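## Task

Take the foam block whose shelf-edge label (the tag directly beneath it) reads E63 and set it on the desk. The robot must not tip over or finish leaning, and the block must stay on the desk on its own, not held there by the robot.

## Robot and tools

ROBOT. TidyBot++: a wheeled base (0.54 m long, 0.50 m wide, 0.38 m tall) on four powered casters, carrying one seven-joint arm with a two-finger gripper. The shoulder sits 0.12 m ahead of the base centre and 0.68 m above the floor. Two cameras: base_camera, fixed at the front of the base about 0.35 m up and tilted down, and wrist_camera, a fisheye on the hand looking where the hand points. The arm begins folded with the hand pointing down, poking up to 0.08 m past the base front.

FRAMES. Base frame: origin on the floor under the base centre, x forward, y left, z up. The odometry frame is the base frame as it was when the scene began. hand_pose is the point between the finger pads, in the base frame; its z axis runs out along the fingers and its y axis is the line the pads close along. base_odometry only counts wheel rotation, so slipping shows up as travel, and it drifts a few centimetres and degrees over many moves. Heading is positive to the left, range -3.142 to 3.142. base_tilt is in degrees, positive when leaning forward or right.

execute_actions. Arguments: "actions", a list with exactly one action or empty (empty just reports state and images); "cameras", an optional list of "base_camera", "wrist_camera" or "all" (omitted, null or ["all"] gives both; [] gives none). One action may hold "base", "joints" and "speeds"; its motions start together.
- "base" takes exactly one key, each a relative move from where the last reported state put the base: translate_m (metres, straight, forward positive, -2 to 2), strafe_m (metres, sideways, left positive, -2 to 2), rotate_rad (radians, on the spot, counter-clockwise from above positive, -6.3 to 6.3).
- "joints" gives absolute targets in radians, by name: joint_1_rad (whole arm about vertical; any angle; positive is clockwise from above, opposite to rotate_rad), joint_2_rad (shoulder, -2.249 to 2.249), joint_3_rad (any angle), joint_4_rad (elbow, -2.579 to 2.579), joint_5_rad (any angle), joint_6_rad (wrist, -2.099 to 2.099), joint_7_rad (hand roll, any angle; with hand down, positive is counter-clockwise from above, and 1.57 puts the fingers opening left/right). gripper_pos is an absolute target from 0 (open, about 85 mm gap) to 1 (closed); gap is roughly 85 x (1 - gripper_pos) mm. Any-angle joints take the short way round, so turn more than half a revolution in steps. A joint or base left out may keep driving toward its previous target.
- "speeds" caps top speed for this action only: translate_m and strafe_m 0.05 to 0.5 m/s, rotate_rad 0.1 to 1.57 rad/s (maximum is the default). A base move needing over 8.667 s is refused; no action runs over 15 s. Any unknown key or out-of-range number refuses the whole call.

ARM GEOMETRY. Upper arm 0.42 m, forearm 0.31 m, hand 0.31 m to the hand point. With joint_1_rad = 0, joint_3_rad = 3.14, joint_5_rad = 0 (close to the start), the arm stays in the vertical plane of base x. Tilt from vertical, forward positive: upper arm = joint_2_rad, forearm = joint_2_rad - joint_4_rad, hand = joint_2_rad - joint_4_rad - joint_6_rad. The hand point lies ahead of the shoulder by the sum of length x sin(tilt), and above it by the sum of length x cos(tilt). A downward hand reaches at most about 0.94 m high, and only near the base. Closed fingertips stick out about 20 mm past the hand point.

OTHER TOOLS. wait: "seconds" 0 to 10; nothing new commanded, returns state and images. zoom_image: "camera" (base_camera or wrist_camera) and "region" [x0, y0, x1, y1] in pixels from the top-left of that camera's latest image (base_camera 644x364, wrist_camera 644x476), at most 504 by 504. read_manual: optional "section", only "licences"; moves nothing. finished_scene: "scene", the current scene's number; ends it irreversibly after the last command is held and reports success.

RESULTS. joint_positions, hand_pose, base_odometry, base_tilt, motor_effort (percent of maximum, positive toward higher joint values, peak of the last action in brackets; offsets and noise included), and a "pictures" line naming the images in order. base_status and joint_status: "done"; "off_target" (stopped short, may still push); "contact_stop"/"time_out" (old target dropped, holds in place). A blocked base may still say "done" despite stopping short. "joint command not followed" with a "cause:" line means the arm targets were withheld, usually for self-collision; those joints show "not_followed" and may be retried on later actions. on_its_own lists motion you did not command. For the gripper at 1: "done" means empty; "off_target" means something is held at the shown reading. "ARM HIT" means the arm struck the base or itself. MOTOR HOT warns from 60 °C; OVER-TEMPERATURE FAULT at 75 °C lets the arm sink, and unmet keys show "limit_stop_at_motor_heat" (resend them). A torque-sensor overload (joints 1-4: 104.5 N m, warning 56.7; joints 5-7: 51.3, warning 29.4) freezes the arm and gripper 10 s and skips the call's remainder; the base keeps going.

ACCURACY. Friction can leave joints slightly off while reporting done; improve by sending last command + (desired - read). The hand typically lands 1-2 cm from its target, more when stretched, so avoid aiming fingers near the floor. Under a load the arm sags; never send a loaded joint its currently read angle. Camera images show the true hand position better than hand_pose.

AVOID. Dropping, slamming or shoving objects hard; driving while the arm is caught on something high (about 0.8 m up), which can tip the robot; horizontal pulls on a raised hand that lift wheels; driving the arm into things (torque faults); holding loads for long (heat). If the robot leans, withdraw the arm or back away. Loose objects may get brief outside nudges. Finish with the item resting upright on the desk, released, with the gripper clear.

Each tool is called as name(argument=value, ...), one argument or row to a line, values as JSON.

## Session

execute_actions(
  actions=[],
)

Scene clock: 0.00 s.
base_odometry: x=+0.000 y=+0.000 heading=+0.000 (m, m, rad; odometry frame)
base_tilt: forward=-0.6 right=+0.9 (deg)
base_status: not commanded
joint_positions: joint_1_rad=+0.035 joint_2_rad=-0.308 joint_3_rad=+3.139 joint_4_rad=-2.552 joint_5_rad=+0.055 joint_6_rad=-0.829 joint_7_rad=+1.542 gripper_pos=+0.000
joint_status: not commanded
motor_effort: joint_1_rad=+1 joint_2_rad=-2 joint_3_rad=-1 joint_4_rad=+14 joint_5_rad=+0 joint_6_rad=+0 joint_7_rad=+1 (%)
hand_pose: x=+0.2581 y=-0.0159 z=+0.5763 quat_wxyz=(+0.021, +0.999, -0.013, +0.034) (m; base frame)
pictures: base_camera, wrist_camera
camera_calibration (this result's frames):
wrist_camera: T_world_to_cam=[[-0.0678128, -0.994791, 0.0761113, -0.0482748], [-0.997478, 0.0659997, -0.0260919, 0.325084], [0.0209327, -0.0776887, -0.996758, 0.706123], [0, 0, 0, 1]] pos_world=[0.306209, -0.014621, 0.71599]
Images, in order (width x height): base_camera 644x364, wrist_camera 644x476.

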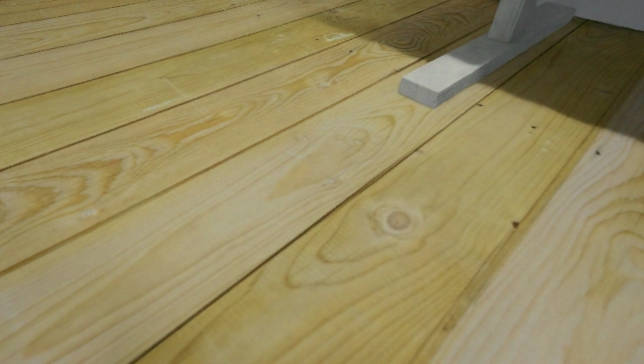

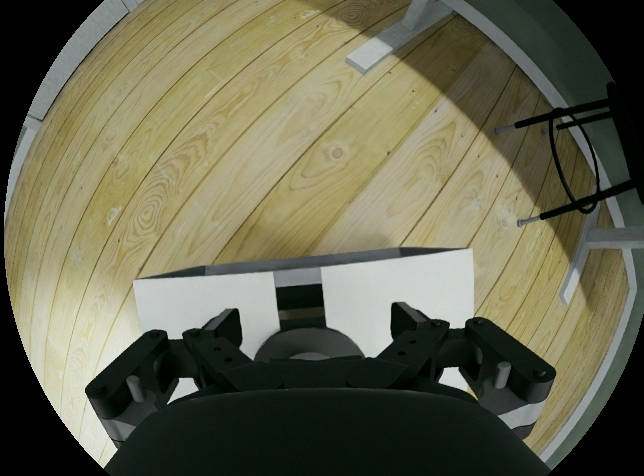

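execute_actions(
  actions=[
    {"base": {"rotate_rad": 2.35}, "joints": {"joint_1_rad": -0.01, "joint_5_rad": -0.03, "joint_6_rad": 0.62}},
  ],
)

Scene clock: 10.80 s.
base_odometry: x=+0.000 y=+0.000 heading=+2.350 (m, m, rad; odometry frame)
base_tilt: forward=-0.6 right=+0.9 (deg)
base_status: done
joint_positions: joint_1_rad=+0.009 joint_2_rad=-0.308 joint_3_rad=+3.139 joint_4_rad=-2.551 joint_5_rad=-0.002 joint_6_rad=+0.602 joint_7_rad=+1.542 gripper_pos=+0.000
joint_status: all done
motor_effort: joint_1_rad=+1(1) joint_2_rad=-6(8) joint_3_rad=+0(0) joint_4_rad=+18(19) joint_5_rad=-1(1) joint_6_rad=+8(7) joint_7_rad=+1(1) (%)
hand_pose: x=+0.5480 y=-0.0018 z=+0.8652 quat_wxyz=(-0.007, +0.731, -0.014, +0.682) (m; base frame)
pictures: base_camera, wrist_camera
camera_calibration (this result's frames):
wrist_camera: T_world_to_cam=[[-0.0498756, -0.996639, -0.0649795, 0.075624], [-0.113412, 0.0702912, -0.991058, 0.971246], [0.992295, -0.0420601, -0.116537, -0.304726], [0, 0, 0, 1]] pos_world=[0.416301, -0.00571702, 0.931964]
Images, in order (width x height): base_camera 644x364, wrist_camera 644x476.

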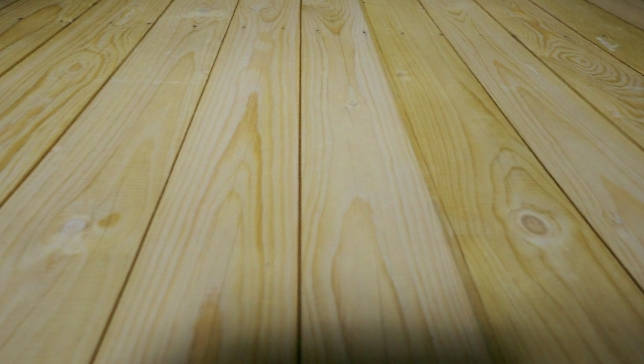

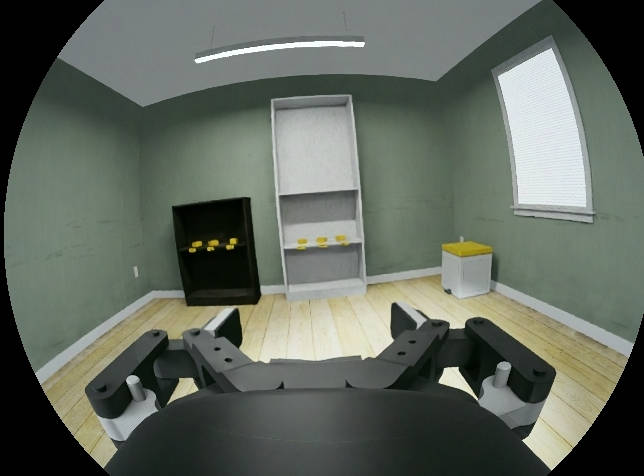

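execute_actions(
  actions=[
    {"base": {"translate_m": 1.85}, "joints": {"joint_1_rad": -0.02, "joint_2_rad": 0.85, "joint_4_rad": -1.7, "joint_6_rad": 0.68, "joint_7_rad": 1.6}},
  ],
)

Scene clock: 20.73 s.
base_odometry: x=-1.301 y=+1.315 heading=+2.350 (m, m, rad; odometry frame)
base_tilt: forward=-0.6 right=+0.9 (deg)
base_status: done
joint_positions: joint_1_rad=+0.005 joint_2_rad=+0.838 joint_3_rad=+3.139 joint_4_rad=-1.712 joint_5_rad=-0.002 joint_6_rad=+0.643 joint_7_rad=+1.563 gripper_pos=+0.000
joint_status: all done
motor_effort: joint_1_rad=+0(0) joint_2_rad=-39(41) joint_3_rad=-1(1) joint_4_rad=+14(20) joint_5_rad=-1(1) joint_6_rad=+8(8) joint_7_rad=+1(1) (%)
hand_pose: x=+0.9008 y=-0.0014 z=+0.5995 quat_wxyz=(-0.002, +0.816, -0.006, +0.579) (m; base frame)
pictures: base_camera, wrist_camera
camera_calibration (this result's frames):
wrist_camera: T_world_to_cam=[[-0.0554221, -0.997872, -0.0343412, 0.063], [-0.37083, 0.0525055, -0.927215, 0.941526], [0.927046, -0.0386535, -0.372951, -0.473293], [0, 0, 0, 1]] pos_world=[0.791402, -0.00486391, 0.698646]
Images, in order (width x height): base_camera 644x364, wrist_camera 644x476.

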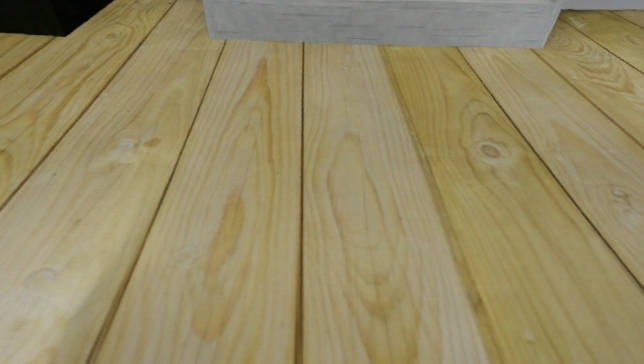

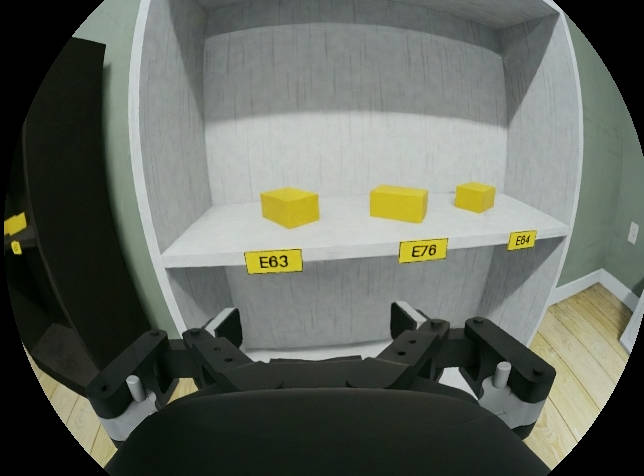

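zoom_image(
  camera="wrist_camera",
  region=[230, 170, 356, 290],
)

Region (230, 170, 356, 290) of wrist_camera's 644x476 image, scaled by 4.000; it fills the top 480 rows of this view, and the rest is white.

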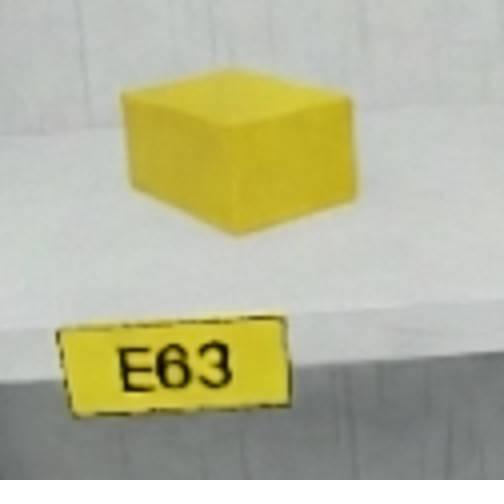

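execute_actions(
  actions=[
    {"base": {"strafe_m": 0.02}, "joints": {"joint_4_rad": -0.77, "joint_6_rad": -1.535, "joint_7_rad": 2.28}},
  ],
  cameras=["wrist_camera"],
)

Scene clock: 59.90 s.
base_odometry: x=-1.315 y=+1.301 heading=+2.350 (m, m, rad; odometry frame)
base_tilt: forward=-0.6 right=+0.8 (deg)
base_status: done
joint_positions: joint_1_rad=-0.011 joint_2_rad=+0.838 joint_3_rad=+3.139 joint_4_rad=-0.786 joint_5_rad=-0.003 joint_6_rad=-1.501 joint_7_rad=+2.245 gripper_pos=+0.000
joint_status: all done
motor_effort: joint_1_rad=+1(3) joint_2_rad=-41(43) joint_3_rad=-1(3) joint_4_rad=+17(19) joint_5_rad=-1(0) joint_6_rad=+0(8) joint_7_rad=+1(1) (%)
hand_pose: x=+0.7507 y=+0.0100 z=+0.6353 quat_wxyz=(+0.001, +0.942, +0.336, +0.008) (m; base frame)
pictures: wrist_camera
camera_calibration (this result's frames):
wrist_camera: T_world_to_cam=[[0.601896, -0.797393, 0.0434362, -0.477577], [-0.798567, -0.601237, 0.0283577, 0.639018], [0.00350326, -0.0517551, -0.998654, 0.77062], [0, 0, 0, 1]] pos_world=[0.795051, 0.0432688, 0.772206]
Images, in order (width x height): wrist_camera 644x476.

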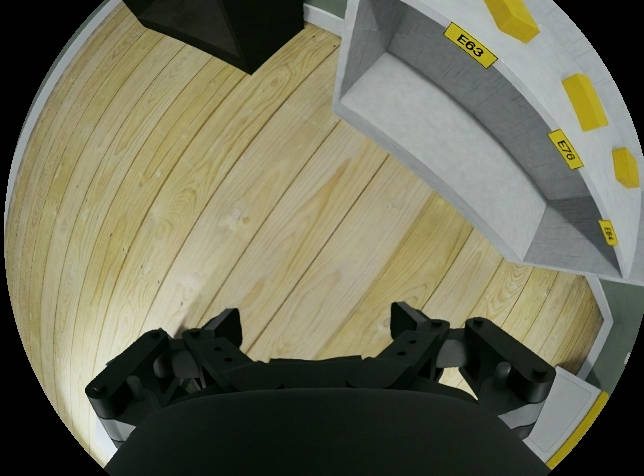

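execute_actions(
  actions=[
    {"base": {"translate_m": 0.46}, "speeds": {"translate_m": 0.35}},
  ],
  cameras=["wrist_camera"],
)

Scene clock: 65.23 s.
base_odometry: x=-1.639 y=+1.628 heading=+2.351 (m, m, rad; odometry frame)
base_tilt: forward=-0.6 right=+0.8 (deg)
base_status: done
joint_positions: joint_1_rad=-0.011 joint_2_rad=+0.839 joint_3_rad=+3.139 joint_4_rad=-0.784 joint_5_rad=-0.003 joint_6_rad=-1.502 joint_7_rad=+2.245 gripper_pos=+0.000
joint_status: not commanded
motor_effort: joint_1_rad=+1(1) joint_2_rad=-41(44) joint_3_rad=-1(1) joint_4_rad=+17(19) joint_5_rad=-1(1) joint_6_rad=+0(1) joint_7_rad=+1(1) (%)
hand_pose: x=+0.7508 y=+0.0101 z=+0.6353 quat_wxyz=(+0.000, +0.942, +0.336, +0.008) (m; base frame)
pictures: wrist_camera
camera_calibration (this result's frames):
wrist_camera: T_world_to_cam=[[0.601893, -0.797404, 0.0432624, -0.477523], [-0.79857, -0.601236, 0.0283145, 0.63921], [0.00343281, -0.0515904, -0.998662, 0.770718], [0, 0, 0, 1]] pos_world=[0.795225, 0.0432985, 0.772247]
Images, in order (width x height): wrist_camera 644x476.

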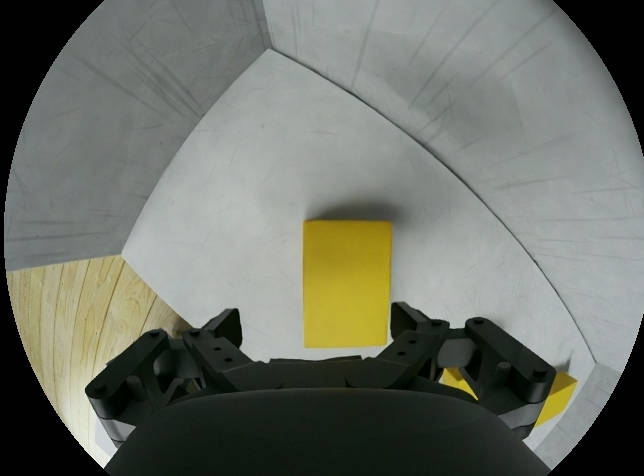

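execute_actions(
  actions=[
    {"base": {"translate_m": 0.04}, "joints": {"joint_4_rad": -0.853, "joint_6_rad": -1.405}},
  ],
  cameras=["wrist_camera"],
)

Scene clock: 73.63 s.
base_odometry: x=-1.667 y=+1.657 heading=+2.351 (m, m, rad; odometry frame)
base_tilt: forward=-0.6 right=+0.9 (deg)
base_status: done
joint_positions: joint_1_rad=-0.011 joint_2_rad=+0.848 joint_3_rad=+3.139 joint_4_rad=-0.838 joint_5_rad=-0.003 joint_6_rad=-1.438 joint_7_rad=+2.245 gripper_pos=+0.000
joint_status: all done
motor_effort: joint_1_rad=+1(3) joint_2_rad=-41(44) joint_3_rad=-2(2) joint_4_rad=+17(18) joint_5_rad=-1(1) joint_6_rad=+1(1) joint_7_rad=+1(1) (%)
hand_pose: x=+0.7520 y=+0.0102 z=+0.6129 quat_wxyz=(+0.001, +0.942, +0.336, +0.009) (m; base frame)
pictures: wrist_camera
camera_calibration (this result's frames):
wrist_camera: T_world_to_cam=[[0.601668, -0.797557, 0.0435744, -0.477147], [-0.798735, -0.601057, 0.0274337, 0.641473], [0.00431073, -0.0513104, -0.998673, 0.747608], [0, 0, 0, 1]] pos_world=[0.796228, 0.0433704, 0.749809]
Images, in order (width x height): wrist_camera 644x476.

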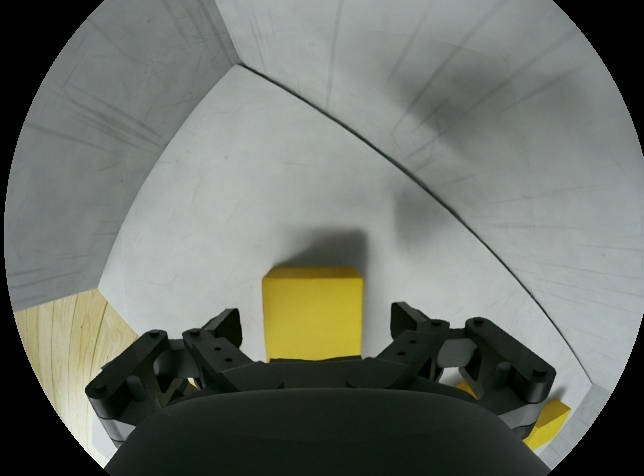

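execute_actions(
  actions=[
    {"joints": {"joint_4_rad": -0.94, "joint_6_rad": -1.31}},
  ],
  cameras=["wrist_camera"],
)

Scene clock: 79.43 s.
base_odometry: x=-1.667 y=+1.657 heading=+2.351 (m, m, rad; odometry frame)
base_tilt: forward=-0.5 right=+0.9 (deg)
base_status: not commanded
joint_positions: joint_1_rad=-0.011 joint_2_rad=+0.848 joint_3_rad=+3.139 joint_4_rad=-0.928 joint_5_rad=-0.003 joint_6_rad=-1.348 joint_7_rad=+2.245 gripper_pos=+0.000
joint_status: all done
motor_effort: joint_1_rad=+0(1) joint_2_rad=-41(42) joint_3_rad=-2(2) joint_4_rad=+16(17) joint_5_rad=-1(1) joint_6_rad=+0(1) joint_7_rad=+1(1) (%)
hand_pose: x=+0.7477 y=+0.0102 z=+0.5849 quat_wxyz=(+0.001, +0.942, +0.336, +0.009) (m; base frame)
pictures: wrist_camera
camera_calibration (this result's frames):
wrist_camera: T_world_to_cam=[[0.601413, -0.797728, 0.0439633, -0.473439], [-0.798923, -0.600828, 0.0269803, 0.639254], [0.00489141, -0.0513496, -0.998669, 0.719288], [0, 0, 0, 1]] pos_world=[0.791929, 0.043341, 0.721897]
Images, in order (width x height): wrist_camera 644x476.

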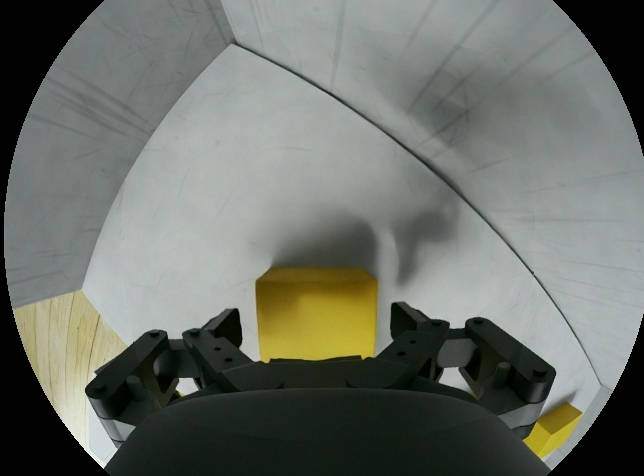

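execute_actions(
  actions=[
    {"joints": {"gripper_pos": 1.0}},
  ],
  cameras=[],
)

execute_actions(
  actions=[
    {"joints": {"joint_4_rad": -0.80, "joint_6_rad": -1.50}},
  ],
  cameras=["wrist_camera"],
)

Scene clock: 85.40 s.
base_odometry: x=-1.667 y=+1.657 heading=+2.351 (m, m, rad; odometry frame)
base_tilt: forward=-0.6 right=+0.9 (deg)
base_status: not commanded
joint_positions: joint_1_rad=-0.011 joint_2_rad=+0.845 joint_3_rad=+3.139 joint_4_rad=-0.928 joint_5_rad=-0.003 joint_6_rad=-1.348 joint_7_rad=+2.245 gripper_pos=+0.404
joint_status: gripper_pos off_target (ended at +0.404, target +1.000)
motor_effort: joint_1_rad=+0(1) joint_2_rad=-39(42) joint_3_rad=-1(2) joint_4_rad=+16(17) joint_5_rad=-1(1) joint_6_rad=+0(1) joint_7_rad=+1(1) (%)
hand_pose: x=+0.7479 y=+0.0102 z=+0.5865 quat_wxyz=(+0.001, +0.942, +0.336, +0.010) (m; base frame)
pictures: none
No camera images: the call's "cameras" was empty. Leave "cameras" out to get every camera's image.

Scene clock: 86.43 s.
base_odometry: x=-1.667 y=+1.657 heading=+2.351 (m, m, rad; odometry frame)
base_tilt: forward=-0.6 right=+0.9 (deg)
base_status: not commanded
joint_positions: joint_1_rad=-0.011 joint_2_rad=+0.848 joint_3_rad=+3.139 joint_4_rad=-0.814 joint_5_rad=-0.003 joint_6_rad=-1.463 joint_7_rad=+2.245 gripper_pos=+0.404
joint_status: all done
motor_effort: joint_1_rad=+0(1) joint_2_rad=-41(44) joint_3_rad=-2(1) joint_4_rad=+17(17) joint_5_rad=-1(1) joint_6_rad=+0(1) joint_7_rad=+1(1) (%)
hand_pose: x=+0.7527 y=+0.0102 z=+0.6206 quat_wxyz=(+0.000, +0.942, +0.336, +0.009) (m; base frame)
pictures: wrist_camera
camera_calibration (this result's frames):
wrist_camera: T_world_to_cam=[[0.601739, -0.79751, 0.0434506, -0.477898], [-0.798682, -0.601121, 0.0275808, 0.64171], [0.00412308, -0.0512997, -0.998675, 0.755488], [0, 0, 0, 1]] pos_world=[0.796977, 0.0433731, 0.757553]
Images, in order (width x height): wrist_camera 644x476.

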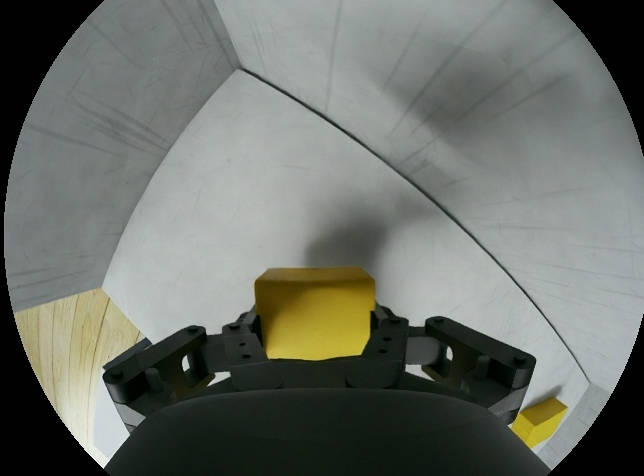

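execute_actions(
  actions=[
    {"base": {"translate_m": -0.36}},
  ],
  cameras=[],
)

execute_actions(
  actions=[
    {"base": {"translate_m": -2.0}, "joints": {"joint_1_rad": 3.08, "joint_2_rad": 0.545, "joint_4_rad": -0.56, "joint_6_rad": -2.03, "joint_7_rad": 1.54}},
  ],
)

Scene clock: 104.60 s.
base_odometry: x=-1.414 y=+1.401 heading=+2.351 (m, m, rad; odometry frame)
base_tilt: forward=-0.6 right=+0.9 (deg)
base_status: done
joint_positions: joint_1_rad=-0.012 joint_2_rad=+0.848 joint_3_rad=+3.139 joint_4_rad=-0.813 joint_5_rad=-0.006 joint_6_rad=-1.467 joint_7_rad=+2.245 gripper_pos=+0.404
joint_status: not commanded
motor_effort: joint_1_rad=+1(6) joint_2_rad=-42(43) joint_3_rad=-2(3) joint_4_rad=+17(18) joint_5_rad=-1(3) joint_6_rad=+0(1) joint_7_rad=+1(1) (%)
hand_pose: x=+0.7518 y=+0.0114 z=+0.6206 quat_wxyz=(-0.001, +0.942, +0.336, +0.008) (m; base frame)
pictures: none
No camera images: the call's "cameras" was empty. Leave "cameras" out to get every camera's image.

Scene clock: 110.07 s.
base_odometry: x=-0.006 y=-0.021 heading=+2.351 (m, m, rad; odometry frame)
base_tilt: forward=-0.7 right=+0.9 (deg)
base_status: done
joint_positions: joint_1_rad=+3.066 joint_2_rad=+0.564 joint_3_rad=+3.139 joint_4_rad=-0.578 joint_5_rad=-0.007 joint_6_rad=-1.991 joint_7_rad=+1.577 gripper_pos=+0.404
joint_status: all done
motor_effort: joint_1_rad=+1(5) joint_2_rad=-33(43) joint_3_rad=-2(2) joint_4_rad=+16(17) joint_5_rad=-1(2) joint_6_rad=-1(1) joint_7_rad=+1(1) (%)
hand_pose: x=-0.3926 y=-0.0430 z=+0.8568 quat_wxyz=(+0.004, +0.043, -0.999, +0.004) (m; base frame)
pictures: base_camera, wrist_camera
camera_calibration (this result's frames):
wrist_camera: T_world_to_cam=[[-0.0476491, 0.998423, 0.0296837, -0.00736371], [0.998266, 0.046571, 0.0360075, 0.414623], [0.0345683, 0.031348, -0.998911, 1.00904], [0, 0, 0, 1]] pos_world=[-0.449135, -0.0435885, 0.993225]
Images, in order (width x height): base_camera 644x364, wrist_camera 644x476.

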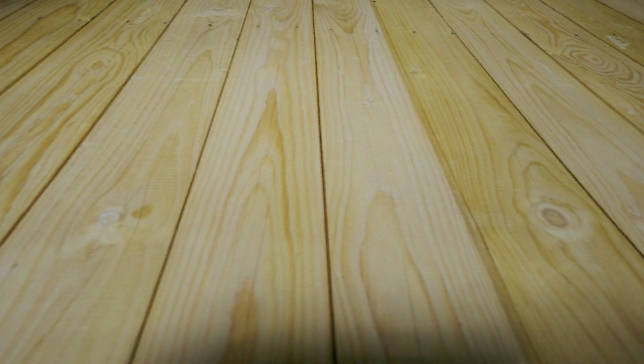

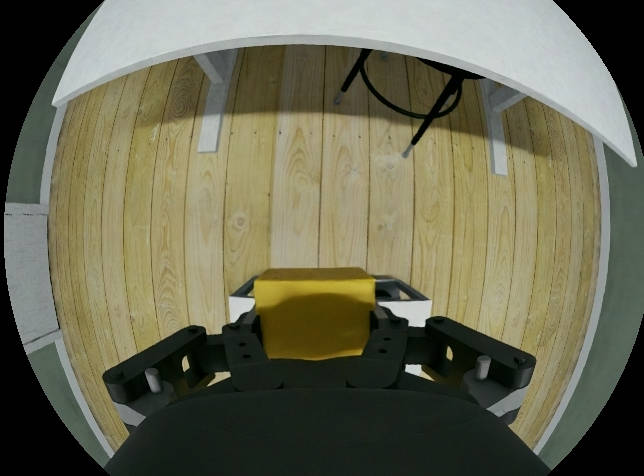

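execute_actions(
  actions=[
    {"base": {"translate_m": -0.42}, "joints": {"joint_4_rad": -0.775, "joint_6_rad": -1.765}},
  ],
  cameras=["wrist_camera"],
)

Scene clock: 120.43 s.
base_odometry: x=+0.289 y=-0.319 heading=+2.351 (m, m, rad; odometry frame)
base_tilt: forward=-0.6 right=+0.9 (deg)
base_status: done
joint_positions: joint_1_rad=+3.066 joint_2_rad=+0.549 joint_3_rad=+3.139 joint_4_rad=-0.762 joint_5_rad=-0.007 joint_6_rad=-1.799 joint_7_rad=+1.577 gripper_pos=+0.404
joint_status: all done
motor_effort: joint_1_rad=+1(1) joint_2_rad=-33(37) joint_3_rad=-1(1) joint_4_rad=+17(17) joint_5_rad=-1(1) joint_6_rad=+0(1) joint_7_rad=+1(1) (%)
hand_pose: x=-0.4122 y=-0.0447 z=+0.8101 quat_wxyz=(+0.015, +0.043, -0.999, +0.004) (m; base frame)
pictures: wrist_camera
camera_calibration (this result's frames):
wrist_camera: T_world_to_cam=[[-0.045761, 0.998544, 0.0285736, -0.00350574], [0.998877, 0.0453869, 0.0136077, 0.454327], [0.012291, 0.0291643, -0.999499, 0.954331], [0, 0, 0, 1]] pos_world=[-0.465706, -0.0449522, 0.947771]
Images, in order (width x height): wrist_camera 644x476.

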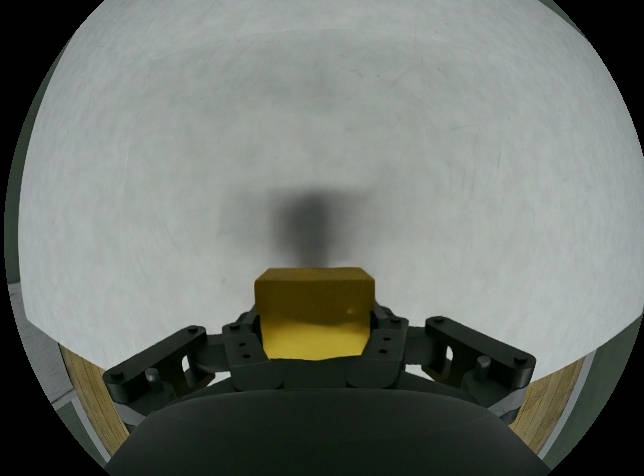

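execute_actions(
  actions=[
    {"joints": {"joint_4_rad": -0.95, "joint_6_rad": -1.605}},
  ],
  cameras=["wrist_camera"],
)

Scene clock: 132.77 s.
base_odometry: x=+0.289 y=-0.319 heading=+2.351 (m, m, rad; odometry frame)
base_tilt: forward=-0.6 right=+0.9 (deg)
base_status: not commanded
joint_positions: joint_1_rad=+3.066 joint_2_rad=+0.545 joint_3_rad=+3.139 joint_4_rad=-0.935 joint_5_rad=-0.007 joint_6_rad=-1.644 joint_7_rad=+1.577 gripper_pos=+0.404
joint_status: all done
motor_effort: joint_1_rad=+0(1) joint_2_rad=-34(35) joint_3_rad=-1(1) joint_4_rad=+17(18) joint_5_rad=-1(1) joint_6_rad=-1(2) joint_7_rad=+1(1) (%)
hand_pose: x=-0.4158 y=-0.0451 z=+0.7590 quat_wxyz=(+0.009, +0.042, -0.999, +0.004) (m; base frame)
pictures: wrist_camera
camera_calibration (this result's frames):
wrist_camera: T_world_to_cam=[[-0.0450992, 0.998567, 0.028811, -0.0017253], [0.998668, 0.0443421, 0.0263977, 0.448769], [0.0250823, 0.0299632, -0.999236, 0.908519], [0, 0, 0, 1]] pos_world=[-0.471037, -0.0453986, 0.896029]
Images, in order (width x height): wrist_camera 644x476.

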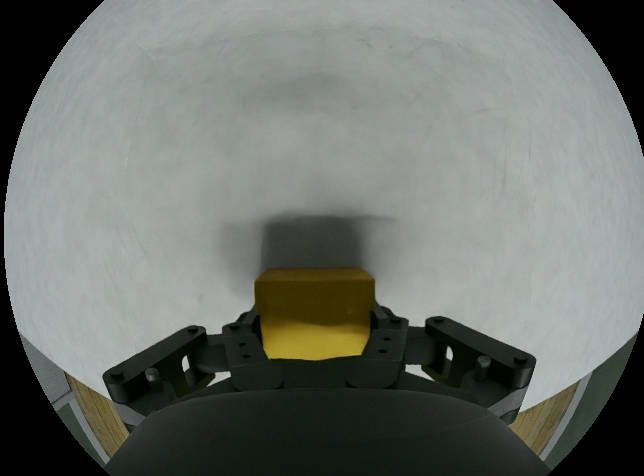

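execute_actions(
  actions=[
    {"joints": {"joint_4_rad": -0.985, "joint_6_rad": -1.575}},
  ],
  cameras=[],
)

Scene clock: 136.30 s.
base_odometry: x=+0.289 y=-0.319 heading=+2.351 (m, m, rad; odometry frame)
base_tilt: forward=-0.6 right=+0.9 (deg)
base_status: not commanded
joint_positions: joint_1_rad=+3.066 joint_2_rad=+0.534 joint_3_rad=+3.139 joint_4_rad=-0.957 joint_5_rad=-0.007 joint_6_rad=-1.619 joint_7_rad=+1.577 gripper_pos=+0.404
joint_status: all done
motor_effort: joint_1_rad=+0(1) joint_2_rad=-27(34) joint_3_rad=-1(1) joint_4_rad=+15(16) joint_5_rad=-1(1) joint_6_rad=+1(3) joint_7_rad=+1(1) (%)
hand_pose: x=-0.4163 y=-0.0451 z=+0.7577 quat_wxyz=(+0.015, +0.042, -0.999, +0.005) (m; base frame)
pictures: none
No camera images: the call's "cameras" was empty. Leave "cameras" out to get every camera's image.

Contact confirmed. Release.

execute_actions(
  actions=[
    {"joints": {"gripper_pos": 0.0, "joint_4_rad": -0.95}},
  ],
  cameras=[],
)

execute_actions(
  actions=[
    {"joints": {"joint_4_rad": -0.74, "joint_6_rad": -1.86}},
  ],
  cameras=["wrist_camera"],
)

Scene clock: 140.23 s.
base_odometry: x=+0.289 y=-0.319 heading=+2.351 (m, m, rad; odometry frame)
base_tilt: forward=-0.6 right=+0.9 (deg)
base_status: not commanded
joint_positions: joint_1_rad=+3.066 joint_2_rad=+0.538 joint_3_rad=+3.139 joint_4_rad=-0.953 joint_5_rad=-0.007 joint_6_rad=-1.614 joint_7_rad=+1.577 gripper_pos=+0.000
joint_status: all done
motor_effort: joint_1_rad=+0(1) joint_2_rad=-34(34) joint_3_rad=-1(1) joint_4_rad=+17(18) joint_5_rad=-1(1) joint_6_rad=-1(2) joint_7_rad=+1(1) (%)
hand_pose: x=-0.4193 y=-0.0454 z=+0.7568 quat_wxyz=(+0.018, +0.042, -0.999, +0.005) (m; base frame)
pictures: none
No camera images: the call's "cameras" was empty. Leave "cameras" out to get every camera's image.

Scene clock: 141.43 s.
base_odometry: x=+0.289 y=-0.319 heading=+2.351 (m, m, rad; odometry frame)
base_tilt: forward=-0.6 right=+0.9 (deg)
base_status: not commanded
joint_positions: joint_1_rad=+3.066 joint_2_rad=+0.538 joint_3_rad=+3.139 joint_4_rad=-0.755 joint_5_rad=-0.007 joint_6_rad=-1.824 joint_7_rad=+1.577 gripper_pos=+0.000
joint_status: all done
motor_effort: joint_1_rad=+0(1) joint_2_rad=-33(35) joint_3_rad=-1(1) joint_4_rad=+16(18) joint_5_rad=-1(1) joint_6_rad=+0(0) joint_7_rad=+1(1) (%)
hand_pose: x=-0.4048 y=-0.0441 z=+0.8179 quat_wxyz=(+0.012, +0.043, -0.999, +0.004) (m; base frame)
pictures: wrist_camera
camera_calibration (this result's frames):
wrist_camera: T_world_to_cam=[[-0.0460471, 0.998523, 0.0288416, -0.00431617], [0.998764, 0.0454789, 0.020055, 0.441461], [0.0187137, 0.0297295, -0.999383, 0.964587], [0, 0, 0, 1]] pos_world=[-0.459165, -0.044444, 0.955262]
Images, in order (width x height): wrist_camera 644x476.

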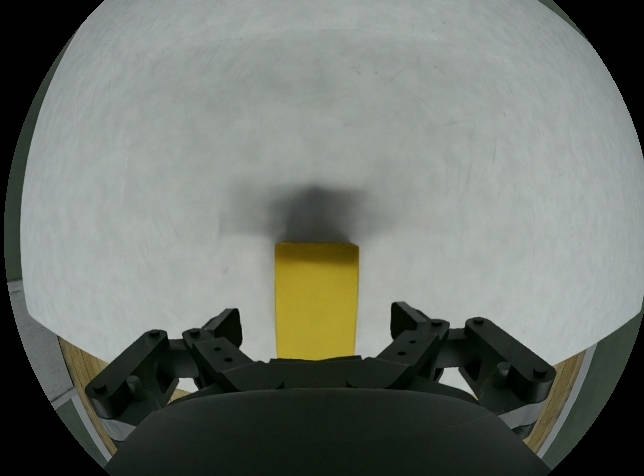

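finished_scene(
  scene=2,
)

The scene is finished: the task was done.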